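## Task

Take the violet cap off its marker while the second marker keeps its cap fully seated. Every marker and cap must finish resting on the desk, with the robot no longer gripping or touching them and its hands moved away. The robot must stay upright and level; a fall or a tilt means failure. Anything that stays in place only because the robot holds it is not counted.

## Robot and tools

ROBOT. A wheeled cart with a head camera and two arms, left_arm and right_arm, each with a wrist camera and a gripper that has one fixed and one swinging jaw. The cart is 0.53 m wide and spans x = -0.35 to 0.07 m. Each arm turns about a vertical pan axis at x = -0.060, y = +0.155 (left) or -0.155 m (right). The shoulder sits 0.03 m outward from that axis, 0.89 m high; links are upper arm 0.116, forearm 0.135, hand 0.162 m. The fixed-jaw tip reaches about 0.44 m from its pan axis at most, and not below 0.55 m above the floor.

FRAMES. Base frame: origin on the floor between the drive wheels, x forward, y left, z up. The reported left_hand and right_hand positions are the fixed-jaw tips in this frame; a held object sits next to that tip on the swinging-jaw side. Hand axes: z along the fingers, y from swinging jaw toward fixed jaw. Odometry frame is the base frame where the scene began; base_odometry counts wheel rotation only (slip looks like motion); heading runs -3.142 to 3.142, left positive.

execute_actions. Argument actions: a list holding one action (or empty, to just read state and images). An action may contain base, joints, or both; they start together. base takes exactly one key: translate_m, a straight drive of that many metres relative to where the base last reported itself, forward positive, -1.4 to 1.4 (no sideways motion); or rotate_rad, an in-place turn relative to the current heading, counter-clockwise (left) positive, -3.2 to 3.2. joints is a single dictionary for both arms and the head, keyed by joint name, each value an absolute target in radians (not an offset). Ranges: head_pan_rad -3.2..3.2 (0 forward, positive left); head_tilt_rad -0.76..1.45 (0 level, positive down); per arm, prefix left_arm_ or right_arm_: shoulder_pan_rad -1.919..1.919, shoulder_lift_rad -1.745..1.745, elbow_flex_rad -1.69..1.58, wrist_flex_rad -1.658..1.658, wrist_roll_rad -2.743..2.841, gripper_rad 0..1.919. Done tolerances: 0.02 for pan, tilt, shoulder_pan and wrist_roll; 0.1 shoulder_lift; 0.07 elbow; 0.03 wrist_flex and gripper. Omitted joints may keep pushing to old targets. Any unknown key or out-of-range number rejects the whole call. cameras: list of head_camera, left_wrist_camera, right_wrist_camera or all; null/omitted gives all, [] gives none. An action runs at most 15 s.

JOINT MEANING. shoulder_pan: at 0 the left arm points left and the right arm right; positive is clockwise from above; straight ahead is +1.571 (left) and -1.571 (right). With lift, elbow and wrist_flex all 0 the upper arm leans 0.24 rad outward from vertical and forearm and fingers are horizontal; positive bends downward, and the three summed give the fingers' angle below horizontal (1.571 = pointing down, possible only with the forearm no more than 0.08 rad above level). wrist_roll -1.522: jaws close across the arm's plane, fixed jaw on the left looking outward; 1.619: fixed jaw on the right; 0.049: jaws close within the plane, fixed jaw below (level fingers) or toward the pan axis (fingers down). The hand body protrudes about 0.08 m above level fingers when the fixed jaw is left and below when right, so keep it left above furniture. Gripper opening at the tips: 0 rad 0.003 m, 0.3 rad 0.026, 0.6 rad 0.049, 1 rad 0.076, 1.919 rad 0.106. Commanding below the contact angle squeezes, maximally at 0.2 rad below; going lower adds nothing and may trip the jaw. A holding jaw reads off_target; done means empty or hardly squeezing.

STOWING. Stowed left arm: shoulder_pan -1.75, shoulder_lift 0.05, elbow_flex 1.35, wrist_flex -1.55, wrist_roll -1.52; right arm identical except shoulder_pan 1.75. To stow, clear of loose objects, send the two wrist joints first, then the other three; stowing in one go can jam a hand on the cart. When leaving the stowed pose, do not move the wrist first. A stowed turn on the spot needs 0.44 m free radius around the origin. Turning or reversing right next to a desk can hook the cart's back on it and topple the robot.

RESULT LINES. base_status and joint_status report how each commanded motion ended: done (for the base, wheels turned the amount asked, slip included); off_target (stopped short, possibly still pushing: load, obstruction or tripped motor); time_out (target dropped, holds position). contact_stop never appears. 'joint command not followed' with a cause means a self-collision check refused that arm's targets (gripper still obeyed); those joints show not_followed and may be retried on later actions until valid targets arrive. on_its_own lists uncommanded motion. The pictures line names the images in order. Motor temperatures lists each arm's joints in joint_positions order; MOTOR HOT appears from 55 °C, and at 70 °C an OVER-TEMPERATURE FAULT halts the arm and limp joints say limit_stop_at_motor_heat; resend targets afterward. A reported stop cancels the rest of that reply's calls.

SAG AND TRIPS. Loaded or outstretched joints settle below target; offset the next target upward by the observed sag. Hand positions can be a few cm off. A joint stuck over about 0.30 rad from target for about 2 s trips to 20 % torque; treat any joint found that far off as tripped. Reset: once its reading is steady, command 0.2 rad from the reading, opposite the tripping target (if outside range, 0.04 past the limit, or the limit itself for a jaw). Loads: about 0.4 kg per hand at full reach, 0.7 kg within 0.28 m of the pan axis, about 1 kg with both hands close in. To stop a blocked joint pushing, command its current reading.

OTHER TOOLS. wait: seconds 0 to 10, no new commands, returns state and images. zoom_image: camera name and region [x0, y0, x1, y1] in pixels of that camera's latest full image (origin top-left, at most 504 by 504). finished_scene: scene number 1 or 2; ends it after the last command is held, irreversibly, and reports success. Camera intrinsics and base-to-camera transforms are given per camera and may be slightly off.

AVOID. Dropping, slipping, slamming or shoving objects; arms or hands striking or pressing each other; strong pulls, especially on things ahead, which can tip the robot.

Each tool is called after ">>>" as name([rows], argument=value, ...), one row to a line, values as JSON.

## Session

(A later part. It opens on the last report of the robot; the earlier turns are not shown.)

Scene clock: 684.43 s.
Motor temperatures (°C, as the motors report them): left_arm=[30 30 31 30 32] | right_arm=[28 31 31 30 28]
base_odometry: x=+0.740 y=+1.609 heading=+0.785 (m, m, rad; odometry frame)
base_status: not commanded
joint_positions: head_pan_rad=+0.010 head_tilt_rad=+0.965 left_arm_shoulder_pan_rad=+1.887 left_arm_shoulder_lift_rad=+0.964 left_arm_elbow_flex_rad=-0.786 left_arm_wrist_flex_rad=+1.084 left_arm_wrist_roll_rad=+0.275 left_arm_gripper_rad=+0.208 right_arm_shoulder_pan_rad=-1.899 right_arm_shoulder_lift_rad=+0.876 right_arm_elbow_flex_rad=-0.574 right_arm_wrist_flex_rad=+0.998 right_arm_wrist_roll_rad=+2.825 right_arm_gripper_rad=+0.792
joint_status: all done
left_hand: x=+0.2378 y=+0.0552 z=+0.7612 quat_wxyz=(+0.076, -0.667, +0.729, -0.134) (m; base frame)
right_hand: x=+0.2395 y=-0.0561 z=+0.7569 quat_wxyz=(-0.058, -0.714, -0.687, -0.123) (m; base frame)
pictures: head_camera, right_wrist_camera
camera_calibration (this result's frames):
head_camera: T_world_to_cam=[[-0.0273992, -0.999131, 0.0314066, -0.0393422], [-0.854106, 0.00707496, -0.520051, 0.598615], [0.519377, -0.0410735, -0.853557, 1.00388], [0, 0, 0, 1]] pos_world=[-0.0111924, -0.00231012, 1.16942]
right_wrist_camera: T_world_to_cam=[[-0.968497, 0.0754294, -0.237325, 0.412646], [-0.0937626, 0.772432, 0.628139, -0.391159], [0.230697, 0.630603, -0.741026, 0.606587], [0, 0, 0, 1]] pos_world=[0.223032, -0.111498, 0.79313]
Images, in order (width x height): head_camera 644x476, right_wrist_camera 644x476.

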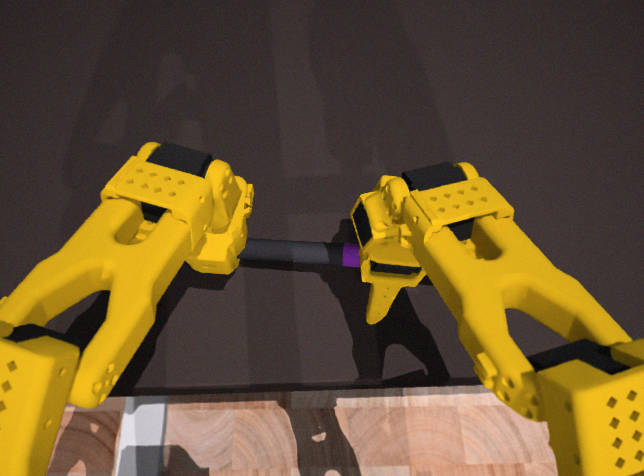

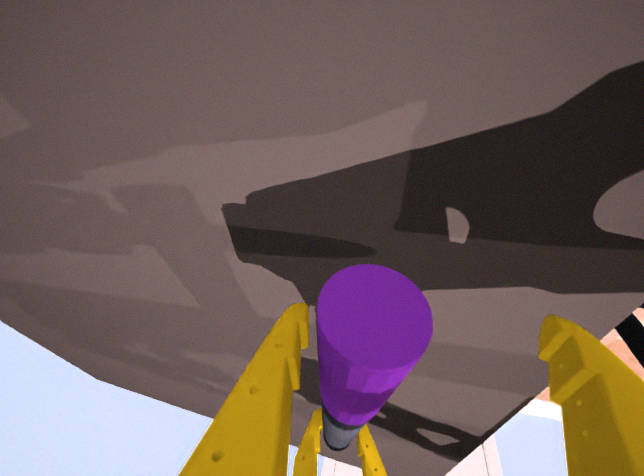

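>>> execute_actions([
  {"joints": {"right_arm_gripper_rad": 0.1}},
], cameras=["all"])

Scene clock: 688.23 s.
Motor temperatures (°C, as the motors report them): left_arm=[30 30 31 30 32] | right_arm=[28 31 31 30 28]
base_odometry: x=+0.740 y=+1.609 heading=+0.785 (m, m, rad; odometry frame)
base_status: not commanded
joint_positions: head_pan_rad=+0.010 head_tilt_rad=+0.965 left_arm_shoulder_pan_rad=+1.887 left_arm_shoulder_lift_rad=+0.964 left_arm_elbow_flex_rad=-0.792 left_arm_wrist_flex_rad=+1.080 left_arm_wrist_roll_rad=+0.275 left_arm_gripper_rad=+0.208 right_arm_shoulder_pan_rad=-1.900 right_arm_shoulder_lift_rad=+0.879 right_arm_elbow_flex_rad=-0.574 right_arm_wrist_flex_rad=+1.003 right_arm_wrist_roll_rad=+2.825 right_arm_gripper_rad=+0.168
joint_status: right_arm_gripper_rad off_target (ended at +0.168, target +0.100)
left_hand: x=+0.2395 y=+0.0547 z=+0.7625 quat_wxyz=(+0.078, -0.666, +0.729, -0.139) (m; base frame)
right_hand: x=+0.2383 y=-0.0560 z=+0.7558 quat_wxyz=(-0.056, -0.713, -0.688, -0.119) (m; base frame)
pictures: head_camera, left_wrist_camera, right_wrist_camera
camera_calibration (this result's frames):
head_camera: T_world_to_cam=[[-0.0274179, -0.999131, 0.0314065, -0.0393431], [-0.854106, 0.00709097, -0.520051, 0.598615], [0.519376, -0.0410832, -0.853557, 1.00388], [0, 0, 0, 1]] pos_world=[-0.0111924, -0.00231079, 1.16942]
left_wrist_camera: T_world_to_cam=[[0.948532, -0.0340718, 0.314842, -0.465015], [-0.220328, -0.785123, 0.578824, -0.323975], [0.227468, -0.618402, -0.752221, 0.623496], [0, 0, 0, 1]] pos_world=[0.227876, 0.115367, 0.802938]
right_wrist_camera: T_world_to_cam=[[-0.97031, 0.0733634, -0.230471, 0.406335], [-0.090393, 0.773843, 0.626894, -0.390438], [0.22434, 0.629114, -0.744236, 0.60985], [0, 0, 0, 1]] pos_world=[0.222164, -0.111338, 0.792284]
Images, in order (width x height): head_camera 644x476, left_wrist_camera 644x476, right_wrist_camera 644x476.

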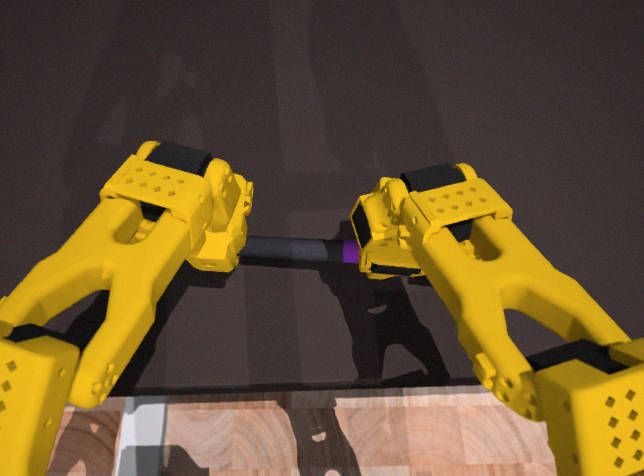

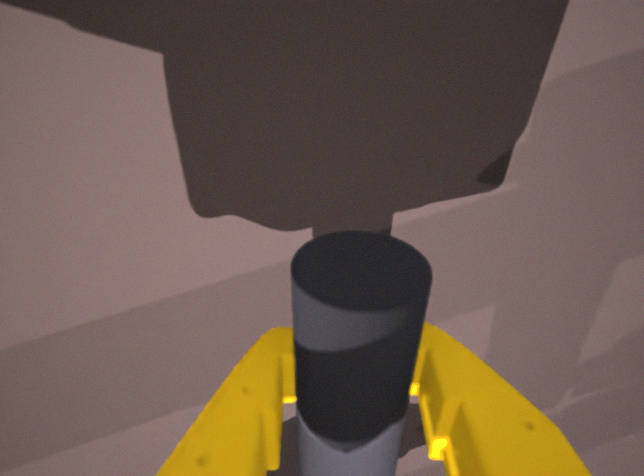

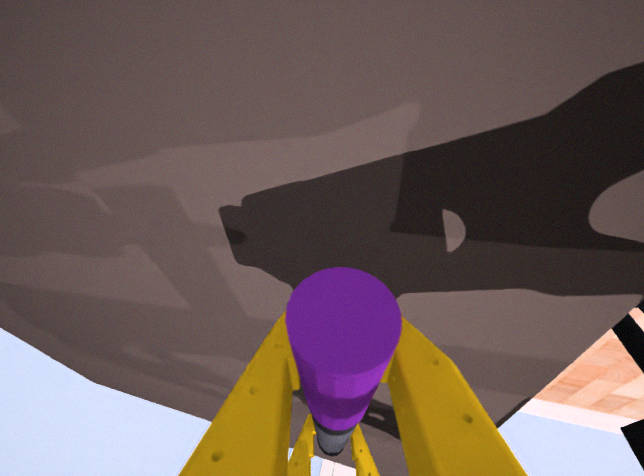

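>>> execute_actions([
  {"joints": {"right_arm_gripper_rad": 0.0, "left_arm_gripper_rad": 0.015}},
], cameras=["head_camera"])

>>> execute_actions([
  {"joints": {"left_arm_shoulder_pan_rad": 1.85, "right_arm_shoulder_pan_rad": -1.86}},
], cameras=["all"])

Scene clock: 694.13 s.
Motor temperatures (°C, as the motors report them): left_arm=[30 30 31 30 32] | right_arm=[28 31 32 30 28]
base_odometry: x=+0.740 y=+1.609 heading=+0.785 (m, m, rad; odometry frame)
base_status: not commanded
joint_positions: head_pan_rad=+0.010 head_tilt_rad=+0.965 left_arm_shoulder_pan_rad=+1.887 left_arm_shoulder_lift_rad=+0.964 left_arm_elbow_flex_rad=-0.792 left_arm_wrist_flex_rad=+1.080 left_arm_wrist_roll_rad=+0.275 left_arm_gripper_rad=+0.205 right_arm_shoulder_pan_rad=-1.900 right_arm_shoulder_lift_rad=+0.879 right_arm_elbow_flex_rad=-0.574 right_arm_wrist_flex_rad=+1.003 right_arm_wrist_roll_rad=+2.825 right_arm_gripper_rad=+0.162
joint_status: left_arm_gripper_rad off_target (ended at +0.205, target +0.015); right_arm_gripper_rad off_target (ended at +0.162, target +0.000)
left_hand: x=+0.2395 y=+0.0547 z=+0.7625 quat_wxyz=(+0.078, -0.666, +0.729, -0.139) (m; base frame)
right_hand: x=+0.2383 y=-0.0560 z=+0.7558 quat_wxyz=(-0.056, -0.713, -0.688, -0.119) (m; base frame)
pictures: head_camera
camera_calibration (this result's frames):
head_camera: T_world_to_cam=[[-0.027418, -0.999131, 0.0314066, -0.0393431], [-0.854106, 0.007091, -0.520051, 0.598615], [0.519376, -0.0410833, -0.853557, 1.00388], [0, 0, 0, 1]] pos_world=[-0.0111924, -0.00231079, 1.16942]
Images, in order (width x height): head_camera 644x476.

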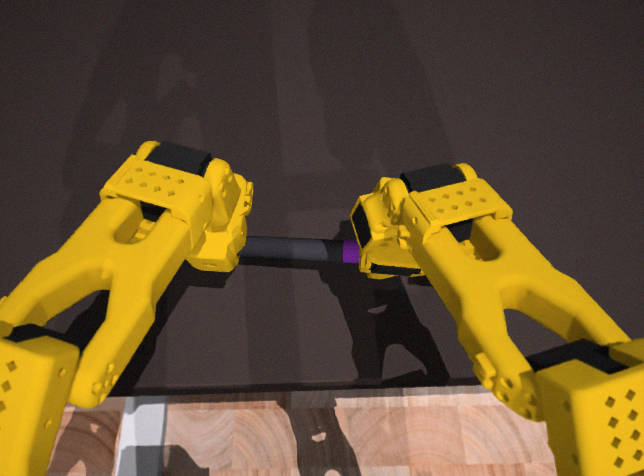

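Scene clock: 694.63 s.
Motor temperatures (°C, as the motors report them): left_arm=[30 30 31 30 32] | right_arm=[28 31 32 30 28]
base_odometry: x=+0.740 y=+1.609 heading=+0.785 (m, m, rad; odometry frame)
base_status: not commanded
joint_positions: head_pan_rad=+0.010 head_tilt_rad=+0.965 left_arm_shoulder_pan_rad=+1.879 left_arm_shoulder_lift_rad=+0.964 left_arm_elbow_flex_rad=-0.792 left_arm_wrist_flex_rad=+1.078 left_arm_wrist_roll_rad=+0.275 left_arm_gripper_rad=+0.205 right_arm_shoulder_pan_rad=-1.896 right_arm_shoulder_lift_rad=+0.879 right_arm_elbow_flex_rad=-0.574 right_arm_wrist_flex_rad=+1.003 right_arm_wrist_roll_rad=+2.825 right_arm_gripper_rad=+0.162
joint_status: left_arm_shoulder_pan_rad off_target (ended at +1.879, target +1.850); right_arm_shoulder_pan_rad off_target (ended at -1.896, target -1.860)
left_hand: x=+0.2405 y=+0.0569 z=+0.7626 quat_wxyz=(+0.079, -0.669, +0.726, -0.139) (m; base frame)
right_hand: x=+0.2387 y=-0.0574 z=+0.7558 quat_wxyz=(-0.056, -0.715, -0.687, -0.119) (m; base frame)
pictures: head_camera, left_wrist_camera, right_wrist_camera
camera_calibration (this result's frames):
head_camera: T_world_to_cam=[[-0.0274181, -0.999131, 0.0314065, -0.0393431], [-0.854105, 0.0070911, -0.520051, 0.598615], [0.519377, -0.0410833, -0.853557, 1.00388], [0, 0, 0, 1]] pos_world=[-0.0111924, -0.00231079, 1.16942]
left_wrist_camera: T_world_to_cam=[[0.948305, -0.0266487, 0.31624, -0.467331], [-0.215146, -0.78652, 0.578877, -0.323254], [0.233303, -0.61699, -0.751594, 0.622737], [0, 0, 0, 1]] pos_world=[0.228339, 0.117523, 0.802958]
right_wrist_camera: T_world_to_cam=[[-0.969962, 0.077828, -0.230471, 0.407047], [-0.0868309, 0.774251, 0.626894, -0.390161], [0.227233, 0.628075, -0.744236, 0.609862], [0, 0, 0, 1]] pos_world=[0.222362, -0.112637, 0.792284]
Images, in order (width x height): head_camera 644x476, left_wrist_camera 644x476, right_wrist_camera 644x476.

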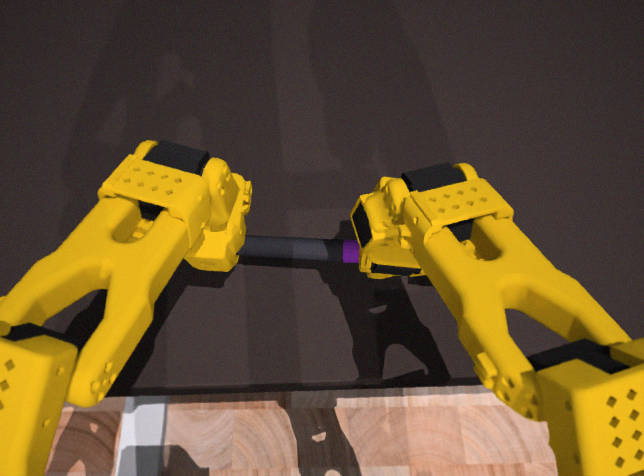

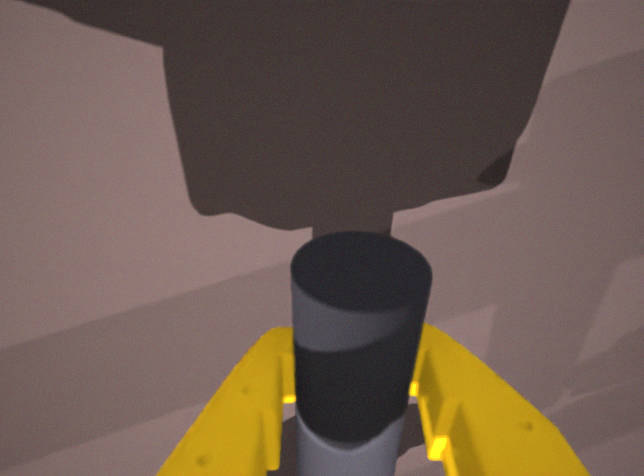

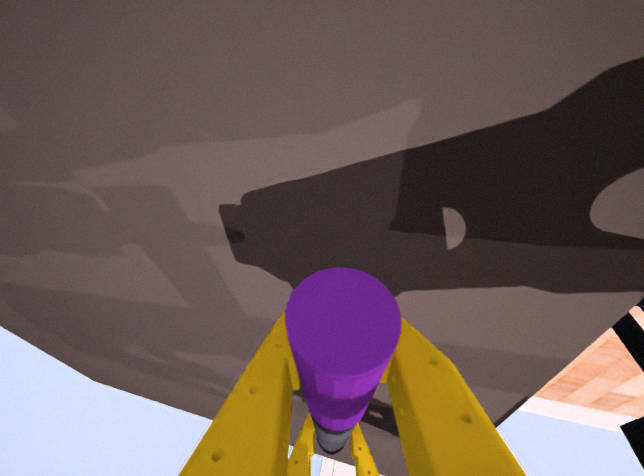

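>>> execute_actions([
  {"joints": {"left_arm_shoulder_pan_rad": 1.79, "right_arm_shoulder_pan_rad": -1.80}},
], cameras=["head_camera"])

Scene clock: 697.67 s.
Motor temperatures (°C, as the motors report them): left_arm=[30 30 31 30 32] | right_arm=[28 31 32 30 28]
base_odometry: x=+0.740 y=+1.609 heading=+0.785 (m, m, rad; odometry frame)
base_status: not commanded
joint_positions: head_pan_rad=+0.010 head_tilt_rad=+0.965 left_arm_shoulder_pan_rad=+1.798 left_arm_shoulder_lift_rad=+0.964 left_arm_elbow_flex_rad=-0.795 left_arm_wrist_flex_rad=+1.078 left_arm_wrist_roll_rad=+0.275 left_arm_gripper_rad=+0.205 right_arm_shoulder_pan_rad=-1.807 right_arm_shoulder_lift_rad=+0.879 right_arm_elbow_flex_rad=-0.579 right_arm_wrist_flex_rad=+1.003 right_arm_wrist_roll_rad=+2.825 right_arm_gripper_rad=+0.162
joint_status: all done
left_hand: x=+0.2479 y=+0.0815 z=+0.7631 quat_wxyz=(+0.086, -0.697, +0.698, -0.137) (m; base frame)
right_hand: x=+0.2471 y=-0.0841 z=+0.7566 quat_wxyz=(-0.062, -0.745, -0.654, -0.118) (m; base frame)
pictures: head_camera
camera_calibration (this result's frames):
head_camera: T_world_to_cam=[[-0.0274187, -0.999131, 0.0314058, -0.0393422], [-0.854095, 0.0070912, -0.520069, 0.598636], [0.519394, -0.0410831, -0.853547, 1.00387], [0, 0, 0, 1]] pos_world=[-0.0111928, -0.0023108, 1.16942]
Images, in order (width x height): head_camera 644x476.

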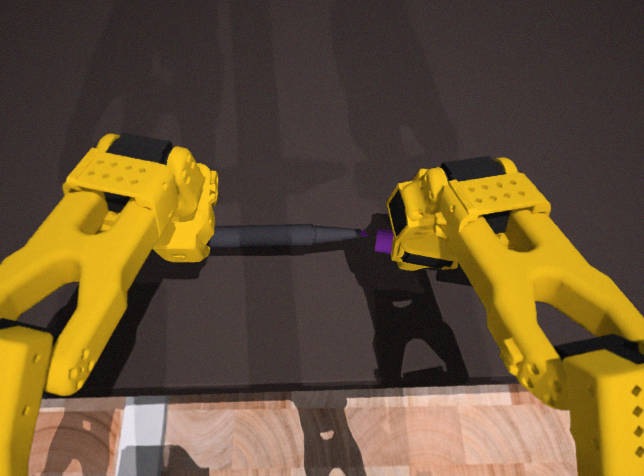

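>>> execute_actions([
  {"joints": {"left_arm_shoulder_pan_rad": 1.70, "left_arm_shoulder_lift_rad": 1.015, "left_arm_wrist_flex_rad": 1.03, "right_arm_shoulder_pan_rad": -1.70, "right_arm_shoulder_lift_rad": 0.905, "right_arm_wrist_flex_rad": 0.985}},
], cameras=["all"])

Scene clock: 734.30 s.
Motor temperatures (°C, as the motors report them): left_arm=[30 30 31 30 32] | right_arm=[29 31 32 30 28]
base_odometry: x=+0.740 y=+1.609 heading=+0.785 (m, m, rad; odometry frame)
base_status: not commanded
joint_positions: head_pan_rad=+0.010 head_tilt_rad=+0.965 left_arm_shoulder_pan_rad=+1.708 left_arm_shoulder_lift_rad=+1.042 left_arm_elbow_flex_rad=-0.795 left_arm_wrist_flex_rad=+1.041 left_arm_wrist_roll_rad=+0.275 left_arm_gripper_rad=+0.205 right_arm_shoulder_pan_rad=-1.705 right_arm_shoulder_lift_rad=+0.928 right_arm_elbow_flex_rad=-0.579 right_arm_wrist_flex_rad=+0.993 right_arm_wrist_roll_rad=+2.825 right_arm_gripper_rad=+0.162
joint_status: all done
left_hand: x=+0.2481 y=+0.1104 z=+0.7424 quat_wxyz=(+0.080, -0.731, +0.668, -0.116) (m; base frame)
right_hand: x=+0.2471 y=-0.1163 z=+0.7432 quat_wxyz=(-0.058, -0.779, -0.617, -0.098) (m; base frame)
pictures: head_camera, left_wrist_camera, right_wrist_camera
camera_calibration (this result's frames):
head_camera: T_world_to_cam=[[-0.0274189, -0.999131, 0.0314058, -0.0393422], [-0.854095, 0.00709134, -0.520069, 0.598636], [0.519394, -0.0410832, -0.853546, 1.00387], [0, 0, 0, 1]] pos_world=[-0.0111928, -0.0023108, 1.16942]
left_wrist_camera: T_world_to_cam=[[0.950247, 0.134305, 0.281057, -0.458862], [-0.0555516, -0.814746, 0.577151, -0.303095], [0.306505, -0.564049, -0.766749, 0.626059], [0, 0, 0, 1]] pos_world=[0.227305, 0.167809, 0.783928]
right_wrist_camera: T_world_to_cam=[[-0.945257, 0.258798, -0.198777, 0.408181], [0.0829337, 0.779656, 0.620693, -0.372662], [0.315612, 0.570229, -0.758438, 0.617586], [0, 0, 0, 1]] pos_world=[0.221825, -0.167254, 0.780847]
Images, in order (width x height): head_camera 644x476, left_wrist_camera 644x476, right_wrist_camera 644x476.

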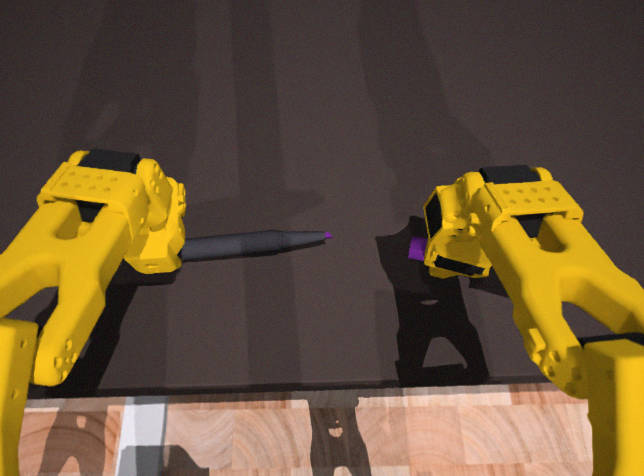

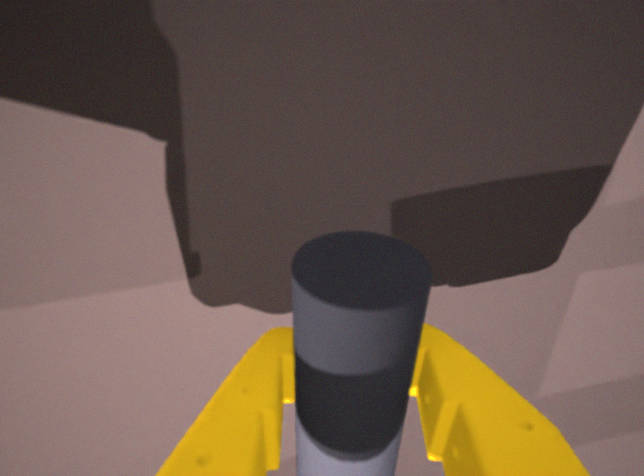

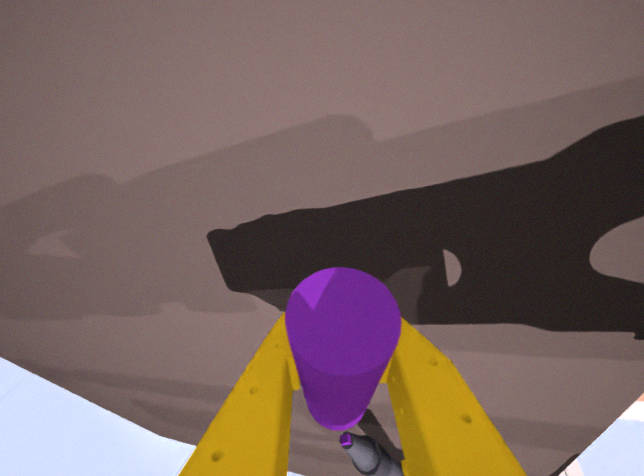

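>>> execute_actions([
  {"joints": {"left_arm_shoulder_lift_rad": 1.043, "right_arm_shoulder_lift_rad": 0.955}},
], cameras=["all"])

Scene clock: 737.70 s.
Motor temperatures (°C, as the motors report them): left_arm=[30 30 31 30 32] | right_arm=[29 31 32 30 28]
base_odometry: x=+0.740 y=+1.609 heading=+0.785 (m, m, rad; odometry frame)
base_status: not commanded
joint_positions: head_pan_rad=+0.010 head_tilt_rad=+0.965 left_arm_shoulder_pan_rad=+1.708 left_arm_shoulder_lift_rad=+1.067 left_arm_elbow_flex_rad=-0.795 left_arm_wrist_flex_rad=+1.040 left_arm_wrist_roll_rad=+0.275 left_arm_gripper_rad=+0.205 right_arm_shoulder_pan_rad=-1.705 right_arm_shoulder_lift_rad=+0.978 right_arm_elbow_flex_rad=-0.579 right_arm_wrist_flex_rad=+0.993 right_arm_wrist_roll_rad=+2.825 right_arm_gripper_rad=+0.162
joint_status: all done
left_hand: x=+0.2445 y=+0.1109 z=+0.7356 quat_wxyz=(+0.074, -0.732, +0.669, -0.107) (m; base frame)
right_hand: x=+0.2391 y=-0.1173 z=+0.7293 quat_wxyz=(-0.045, -0.781, -0.619, -0.076) (m; base frame)
pictures: head_camera, left_wrist_camera, right_wrist_camera
camera_calibration (this result's frames):
head_camera: T_world_to_cam=[[-0.0274194, -0.999131, 0.0314057, -0.0393421], [-0.854093, 0.0070917, -0.520072, 0.598639], [0.519397, -0.0410834, -0.853545, 1.00387], [0, 0, 0, 1]] pos_world=[-0.0111928, -0.00231082, 1.16942]
left_wrist_camera: T_world_to_cam=[[0.956411, 0.133456, 0.259746, -0.439399], [-0.0424115, -0.816555, 0.575707, -0.300924], [0.288929, -0.561629, -0.775302, 0.632526], [0, 0, 0, 1]] pos_world=[0.224728, 0.168164, 0.777775]
right_wrist_camera: T_world_to_cam=[[-0.954079, 0.257604, -0.152881, 0.366707], [0.11382, 0.783835, 0.610448, -0.36195], [0.277088, 0.565015, -0.777162, 0.632387], [0, 0, 0, 1]] pos_world=[0.215838, -0.168064, 0.768482]
Images, in order (width x height): head_camera 644x476, left_wrist_camera 644x476, right_wrist_camera 644x476.

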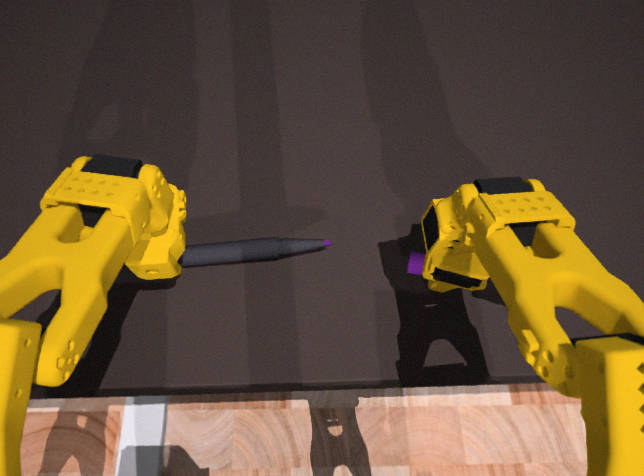

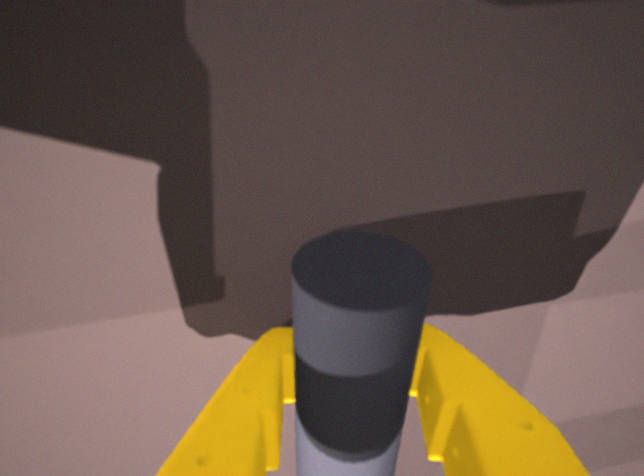

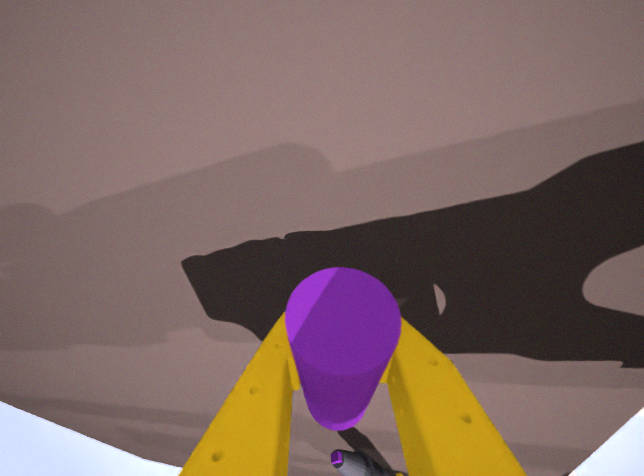

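>>> execute_actions([
  {"joints": {"left_arm_shoulder_lift_rad": 1.058, "right_arm_shoulder_lift_rad": 0.968}},
], cameras=["all"])

Scene clock: 740.43 s.
Motor temperatures (°C, as the motors report them): left_arm=[30 30 31 30 32] | right_arm=[29 31 32 30 28]
base_odometry: x=+0.740 y=+1.609 heading=+0.785 (m, m, rad; odometry frame)
base_status: not commanded
joint_positions: head_pan_rad=+0.010 head_tilt_rad=+0.965 left_arm_shoulder_pan_rad=+1.708 left_arm_shoulder_lift_rad=+1.070 left_arm_elbow_flex_rad=-0.797 left_arm_wrist_flex_rad=+1.040 left_arm_wrist_roll_rad=+0.275 left_arm_gripper_rad=+0.205 right_arm_shoulder_pan_rad=-1.705 right_arm_shoulder_lift_rad=+0.987 right_arm_elbow_flex_rad=-0.579 right_arm_wrist_flex_rad=+0.992 right_arm_wrist_roll_rad=+2.825 right_arm_gripper_rad=+0.162
joint_status: all done
left_hand: x=+0.2443 y=+0.1109 z=+0.7350 quat_wxyz=(+0.073, -0.732, +0.669, -0.106) (m; base frame)
right_hand: x=+0.2379 y=-0.1175 z=+0.7269 quat_wxyz=(-0.043, -0.781, -0.619, -0.073) (m; base frame)
pictures: head_camera, left_wrist_camera, right_wrist_camera
camera_calibration (this result's frames):
head_camera: T_world_to_cam=[[-0.0274195, -0.999131, 0.0314057, -0.0393421], [-0.854093, 0.00709182, -0.520072, 0.598639], [0.519397, -0.0410835, -0.853545, 1.00387], [0, 0, 0, 1]] pos_world=[-0.0111928, -0.00231082, 1.16942]
left_wrist_camera: T_world_to_cam=[[0.956804, 0.133402, 0.25832, -0.438102], [-0.0415367, -0.816676, 0.5756, -0.300688], [0.28775, -0.561466, -0.775858, 0.632813], [0, 0, 0, 1]] pos_world=[0.224596, 0.168182, 0.77722]
right_wrist_camera: T_world_to_cam=[[-0.955215, 0.25745, -0.14589, 0.360333], [0.118453, 0.784462, 0.608759, -0.359984], [0.271171, 0.564214, -0.779826, 0.634196], [0, 0, 0, 1]] pos_world=[0.214861, -0.168196, 0.766275]
Images, in order (width x height): head_camera 644x476, left_wrist_camera 644x476, right_wrist_camera 644x476.

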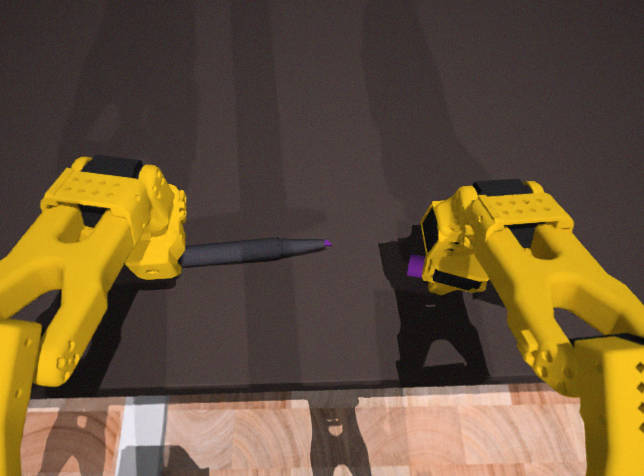

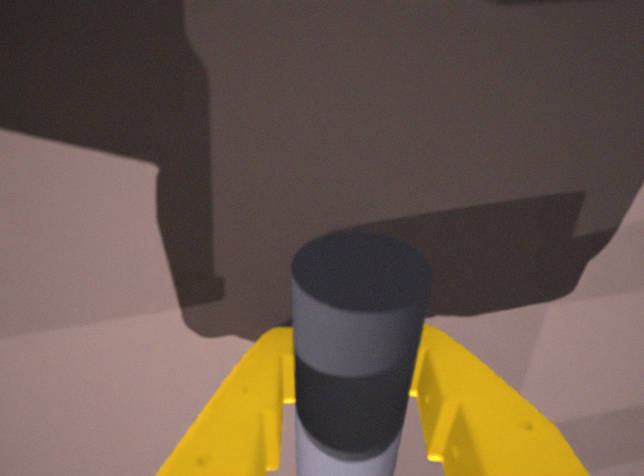

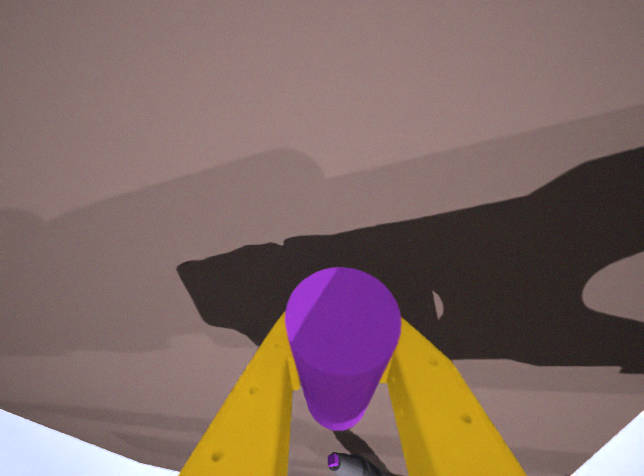

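>>> execute_actions([
  {"joints": {"left_arm_gripper_rad": 0.5, "right_arm_shoulder_lift_rad": 0.984}},
], cameras=["all"])

Scene clock: 743.27 s.
Motor temperatures (°C, as the motors report them): left_arm=[30 30 31 30 32] | right_arm=[29 31 32 30 28]
base_odometry: x=+0.740 y=+1.609 heading=+0.785 (m, m, rad; odometry frame)
base_status: not commanded
joint_positions: head_pan_rad=+0.010 head_tilt_rad=+0.965 left_arm_shoulder_pan_rad=+1.708 left_arm_shoulder_lift_rad=+1.071 left_arm_elbow_flex_rad=-0.797 left_arm_wrist_flex_rad=+1.040 left_arm_wrist_roll_rad=+0.275 left_arm_gripper_rad=+0.491 right_arm_shoulder_pan_rad=-1.705 right_arm_shoulder_lift_rad=+0.991 right_arm_elbow_flex_rad=-0.582 right_arm_wrist_flex_rad=+0.992 right_arm_wrist_roll_rad=+2.825 right_arm_gripper_rad=+0.162
joint_status: all done
left_hand: x=+0.2441 y=+0.1109 z=+0.7346 quat_wxyz=(+0.073, -0.732, +0.669, -0.105) (m; base frame)
right_hand: x=+0.2380 y=-0.1175 z=+0.7265 quat_wxyz=(-0.043, -0.781, -0.619, -0.073) (m; base frame)
pictures: head_camera, left_wrist_camera, right_wrist_camera
camera_calibration (this result's frames):
head_camera: T_world_to_cam=[[-0.0274197, -0.999131, 0.0314057, -0.0393421], [-0.854093, 0.00709199, -0.520072, 0.598639], [0.519397, -0.0410836, -0.853545, 1.00387], [0, 0, 0, 1]] pos_world=[-0.0111928, -0.00231083, 1.16942]
left_wrist_camera: T_world_to_cam=[[0.957196, 0.133348, 0.256894, -0.436807], [-0.0406621, -0.816796, 0.575491, -0.300547], [0.286571, -0.561304, -0.776412, 0.633249], [0, 0, 0, 1]] pos_world=[0.224418, 0.168207, 0.776837]
right_wrist_camera: T_world_to_cam=[[-0.955215, 0.25745, -0.14589, 0.360391], [0.118453, 0.784462, 0.608759, -0.359806], [0.271171, 0.564214, -0.779826, 0.633893], [0, 0, 0, 1]] pos_world=[0.214978, -0.16818, 0.765939]
Images, in order (width x height): head_camera 644x476, left_wrist_camera 644x476, right_wrist_camera 644x476.

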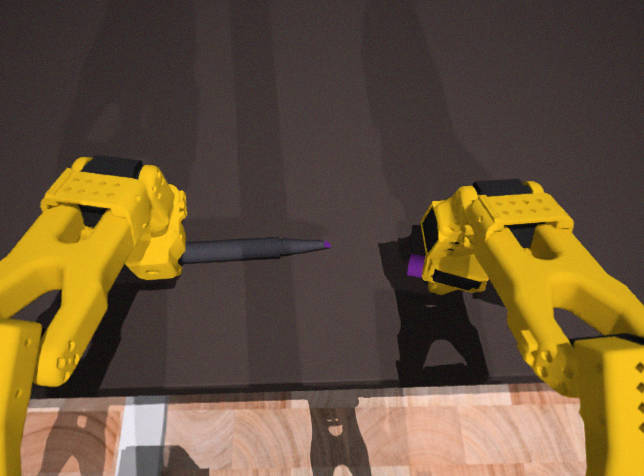

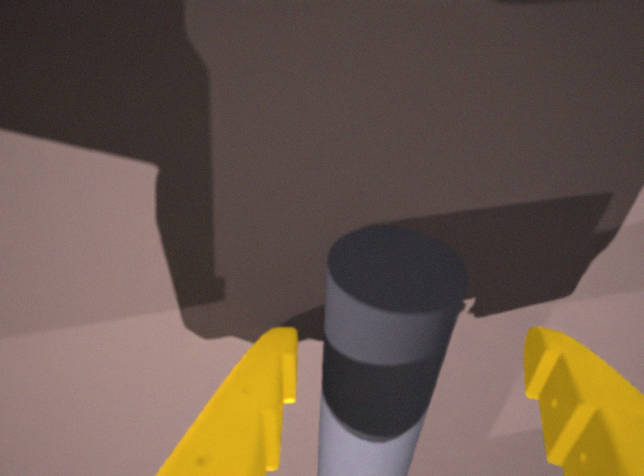

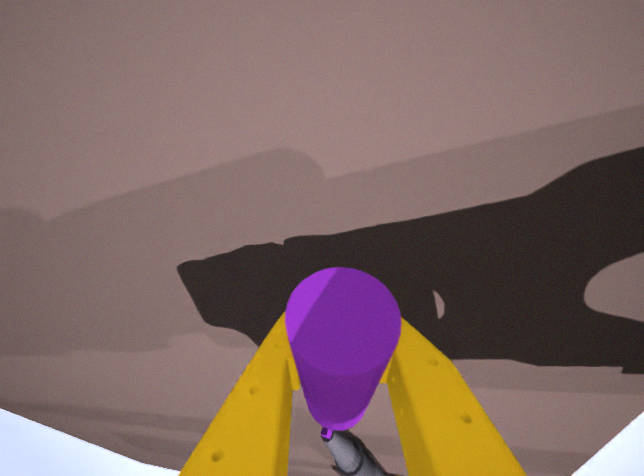

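>>> execute_actions([
  {"joints": {"right_arm_gripper_rad": 0.6, "right_arm_shoulder_lift_rad": 0.962, "left_arm_shoulder_lift_rad": 0.93, "left_arm_wrist_flex_rad": 1.14}},
], cameras=["all"])

Scene clock: 757.67 s.
Motor temperatures (°C, as the motors report them): left_arm=[30 30 31 30 32] | right_arm=[29 31 32 30 28]
base_odometry: x=+0.740 y=+1.609 heading=+0.785 (m, m, rad; odometry frame)
base_status: not commanded
joint_positions: head_pan_rad=+0.010 head_tilt_rad=+0.965 left_arm_shoulder_pan_rad=+1.708 left_arm_shoulder_lift_rad=+0.993 left_arm_elbow_flex_rad=-0.799 left_arm_wrist_flex_rad=+1.132 left_arm_wrist_roll_rad=+0.275 left_arm_gripper_rad=+0.493 right_arm_shoulder_pan_rad=-1.704 right_arm_shoulder_lift_rad=+0.984 right_arm_elbow_flex_rad=-0.597 right_arm_wrist_flex_rad=+0.986 right_arm_wrist_roll_rad=+2.825 right_arm_gripper_rad=+0.589
joint_status: all done
left_hand: x=+0.2416 y=+0.1113 z=+0.7535 quat_wxyz=(+0.069, -0.732, +0.670, -0.100) (m; base frame)
right_hand: x=+0.2431 y=-0.1173 z=+0.7309 quat_wxyz=(-0.050, -0.780, -0.617, -0.085) (m; base frame)
pictures: head_camera, left_wrist_camera, right_wrist_camera
camera_calibration (this result's frames):
head_camera: T_world_to_cam=[[-0.0274195, -0.999131, 0.0314057, -0.0393421], [-0.854093, 0.00709178, -0.520072, 0.598639], [0.519397, -0.0410835, -0.853545, 1.00387], [0, 0, 0, 1]] pos_world=[-0.0111928, -0.00231082, 1.16942]
left_wrist_camera: T_world_to_cam=[[0.960249, 0.132928, 0.245461, -0.431423], [-0.0336712, -0.817759, 0.574575, -0.312107], [0.277105, -0.56, -0.780777, 0.654202], [0, 0, 0, 1]] pos_world=[0.222482, 0.168474, 0.796012]
right_wrist_camera: T_world_to_cam=[[-0.950482, 0.259496, -0.171015, 0.383316], [0.102914, 0.78204, 0.614672, -0.36409], [0.293245, 0.566635, -0.770021, 0.623564], [0, 0, 0, 1]] pos_world=[0.218947, -0.168068, 0.769506]
Images, in order (width x height): head_camera 644x476, left_wrist_camera 644x476, right_wrist_camera 644x476.

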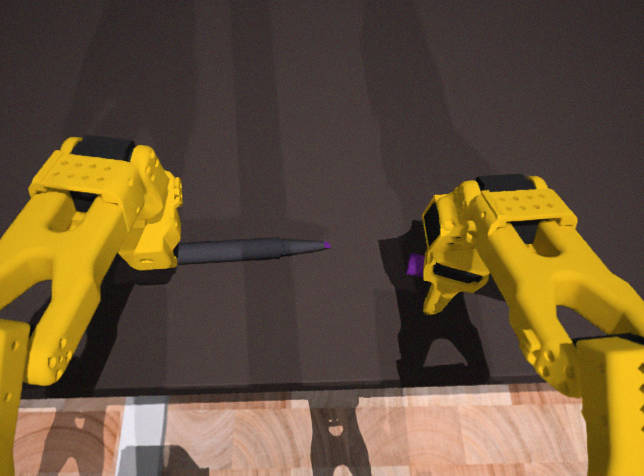

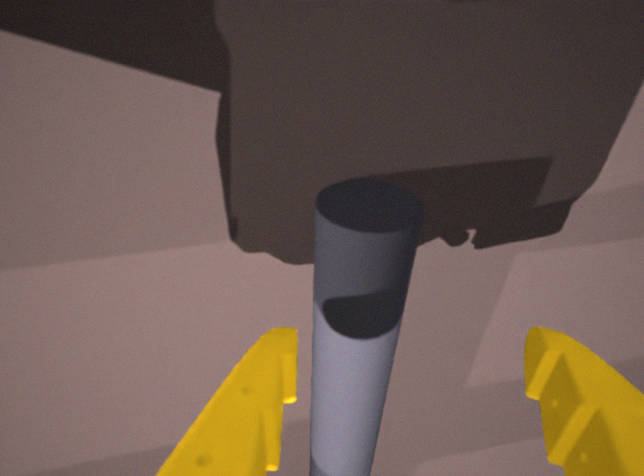

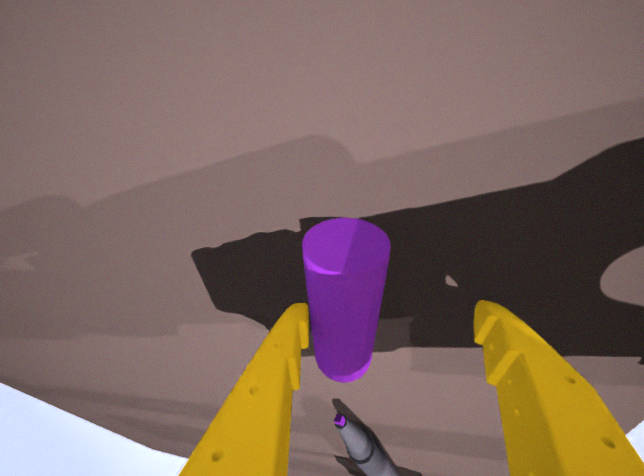

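>>> execute_actions([
  {"joints": {"right_arm_shoulder_lift_rad": 0.78, "right_arm_wrist_flex_rad": 1.02, "left_arm_shoulder_lift_rad": 0.76, "left_arm_wrist_flex_rad": 1.2}},
], cameras=["head_camera"])

Scene clock: 763.17 s.
Motor temperatures (°C, as the motors report them): left_arm=[30 30 31 30 32] | right_arm=[29 31 32 30 28]
base_odometry: x=+0.740 y=+1.609 heading=+0.785 (m, m, rad; odometry frame)
base_status: not commanded
joint_positions: head_pan_rad=+0.010 head_tilt_rad=+0.965 left_arm_shoulder_pan_rad=+1.708 left_arm_shoulder_lift_rad=+0.824 left_arm_elbow_flex_rad=-0.799 left_arm_wrist_flex_rad=+1.192 left_arm_wrist_roll_rad=+0.275 left_arm_gripper_rad=+0.493 right_arm_shoulder_pan_rad=-1.704 right_arm_shoulder_lift_rad=+0.842 right_arm_elbow_flex_rad=-0.597 right_arm_wrist_flex_rad=+1.016 right_arm_wrist_roll_rad=+2.825 right_arm_gripper_rad=+0.592
joint_status: all done
left_hand: x=+0.2522 y=+0.1098 z=+0.7984 quat_wxyz=(+0.100, -0.727, +0.664, -0.145) (m; base frame)
right_hand: x=+0.2588 y=-0.1152 z=+0.7699 quat_wxyz=(-0.079, -0.775, -0.613, -0.133) (m; base frame)
pictures: head_camera
camera_calibration (this result's frames):
head_camera: T_world_to_cam=[[-0.0274196, -0.999131, 0.0314057, -0.0393421], [-0.854093, 0.00709183, -0.520072, 0.598639], [0.519397, -0.0410835, -0.853545, 1.00387], [0, 0, 0, 1]] pos_world=[-0.0111928, -0.00231082, 1.16942]
Images, in order (width x height): head_camera 644x476.

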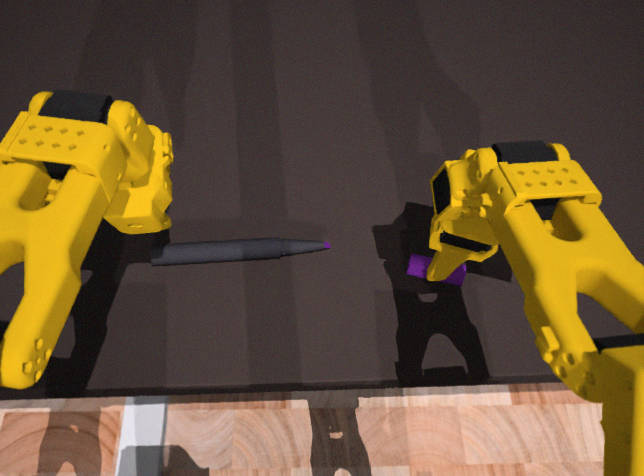

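>>> execute_actions([
  {"joints": {"right_arm_shoulder_lift_rad": 0.35, "left_arm_shoulder_lift_rad": 0.35}},
], cameras=["head_camera"])

>>> execute_actions([
  {"base": {"translate_m": -0.3}, "joints": {"head_tilt_rad": 0.6}},
], cameras=["head_camera"])

Scene clock: 769.50 s.
Motor temperatures (°C, as the motors report them): left_arm=[30 30 31 30 32] | right_arm=[29 31 32 30 28]
base_odometry: x=+0.740 y=+1.609 heading=+0.785 (m, m, rad; odometry frame)
base_status: not commanded
joint_positions: head_pan_rad=+0.010 head_tilt_rad=+0.965 left_arm_shoulder_pan_rad=+1.708 left_arm_shoulder_lift_rad=+0.405 left_arm_elbow_flex_rad=-0.799 left_arm_wrist_flex_rad=+1.195 left_arm_wrist_roll_rad=+0.275 left_arm_gripper_rad=+0.493 right_arm_shoulder_pan_rad=-1.704 right_arm_shoulder_lift_rad=+0.408 right_arm_elbow_flex_rad=-0.597 right_arm_wrist_flex_rad=+1.018 right_arm_wrist_roll_rad=+2.825 right_arm_gripper_rad=+0.592
joint_status: all done
left_hand: x=+0.2659 y=+0.1079 z=+0.9222 quat_wxyz=(+0.213, -0.684, +0.626, -0.309) (m; base frame)
right_hand: x=+0.2836 y=-0.1118 z=+0.9036 quat_wxyz=(-0.185, -0.731, -0.578, -0.312) (m; base frame)
pictures: head_camera
camera_calibration (this result's frames):
head_camera: T_world_to_cam=[[-0.0274197, -0.999131, 0.0314057, -0.0393421], [-0.854093, 0.00709192, -0.520072, 0.598639], [0.519397, -0.0410835, -0.853545, 1.00387], [0, 0, 0, 1]] pos_world=[-0.0111928, -0.00231083, 1.16942]
Images, in order (width x height): head_camera 644x476.

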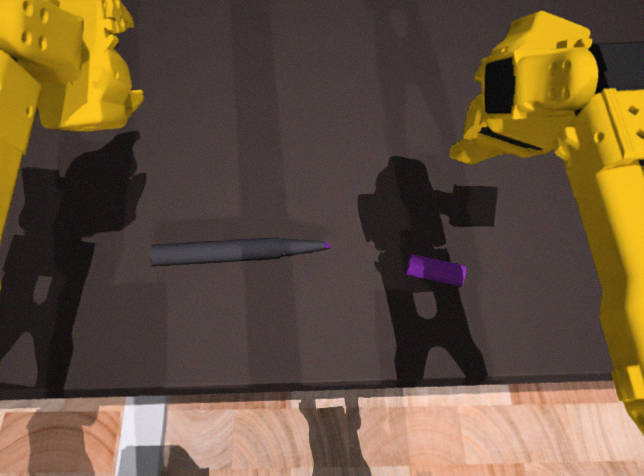

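Scene clock: 771.83 s.
Motor temperatures (°C, as the motors report them): left_arm=[30 30 31 30 32] | right_arm=[29 31 32 30 28]
base_odometry: x=+0.528 y=+1.397 heading=+0.785 (m, m, rad; odometry frame)
base_status: done
joint_positions: head_pan_rad=+0.010 head_tilt_rad=+0.614 left_arm_shoulder_pan_rad=+1.708 left_arm_shoulder_lift_rad=+0.405 left_arm_elbow_flex_rad=-0.799 left_arm_wrist_flex_rad=+1.195 left_arm_wrist_roll_rad=+0.275 left_arm_gripper_rad=+0.493 right_arm_shoulder_pan_rad=-1.704 right_arm_shoulder_lift_rad=+0.408 right_arm_elbow_flex_rad=-0.597 right_arm_wrist_flex_rad=+1.018 right_arm_wrist_roll_rad=+2.825 right_arm_gripper_rad=+0.592
joint_status: all done
left_hand: x=+0.2659 y=+0.1079 z=+0.9222 quat_wxyz=(+0.213, -0.684, +0.626, -0.309) (m; base frame)
right_hand: x=+0.2836 y=-0.1118 z=+0.9036 quat_wxyz=(-0.185, -0.731, -0.578, -0.312) (m; base frame)
pictures: head_camera
camera_calibration (this result's frames):
head_camera: T_world_to_cam=[[-0.0359389, -0.999216, 0.0166348, -0.0227413], [-0.623192, 0.0093956, -0.782013, 0.910986], [0.781243, -0.0384714, -0.62304, 0.750867], [0, 0, 0, 1]] pos_world=[-0.0197087, -0.00239579, 1.1806]
Images, in order (width x height): head_camera 644x476.

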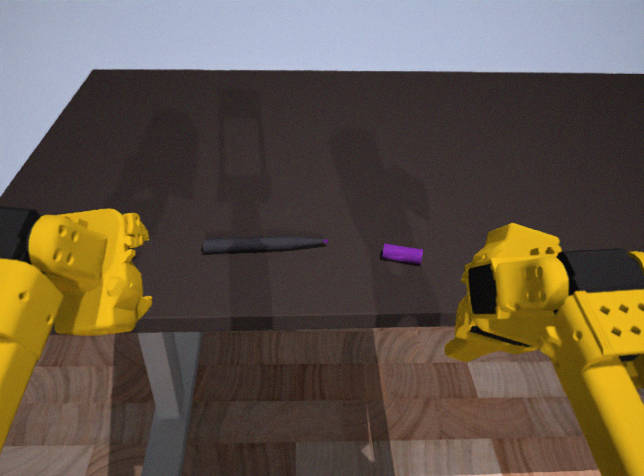

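The violet marker is uncapped, and both it and its cap are resting on the desk. The arms are clear, so I'm ending scene 1.

>>> finished_scene(scene=1)

The scene is finished: the task was done.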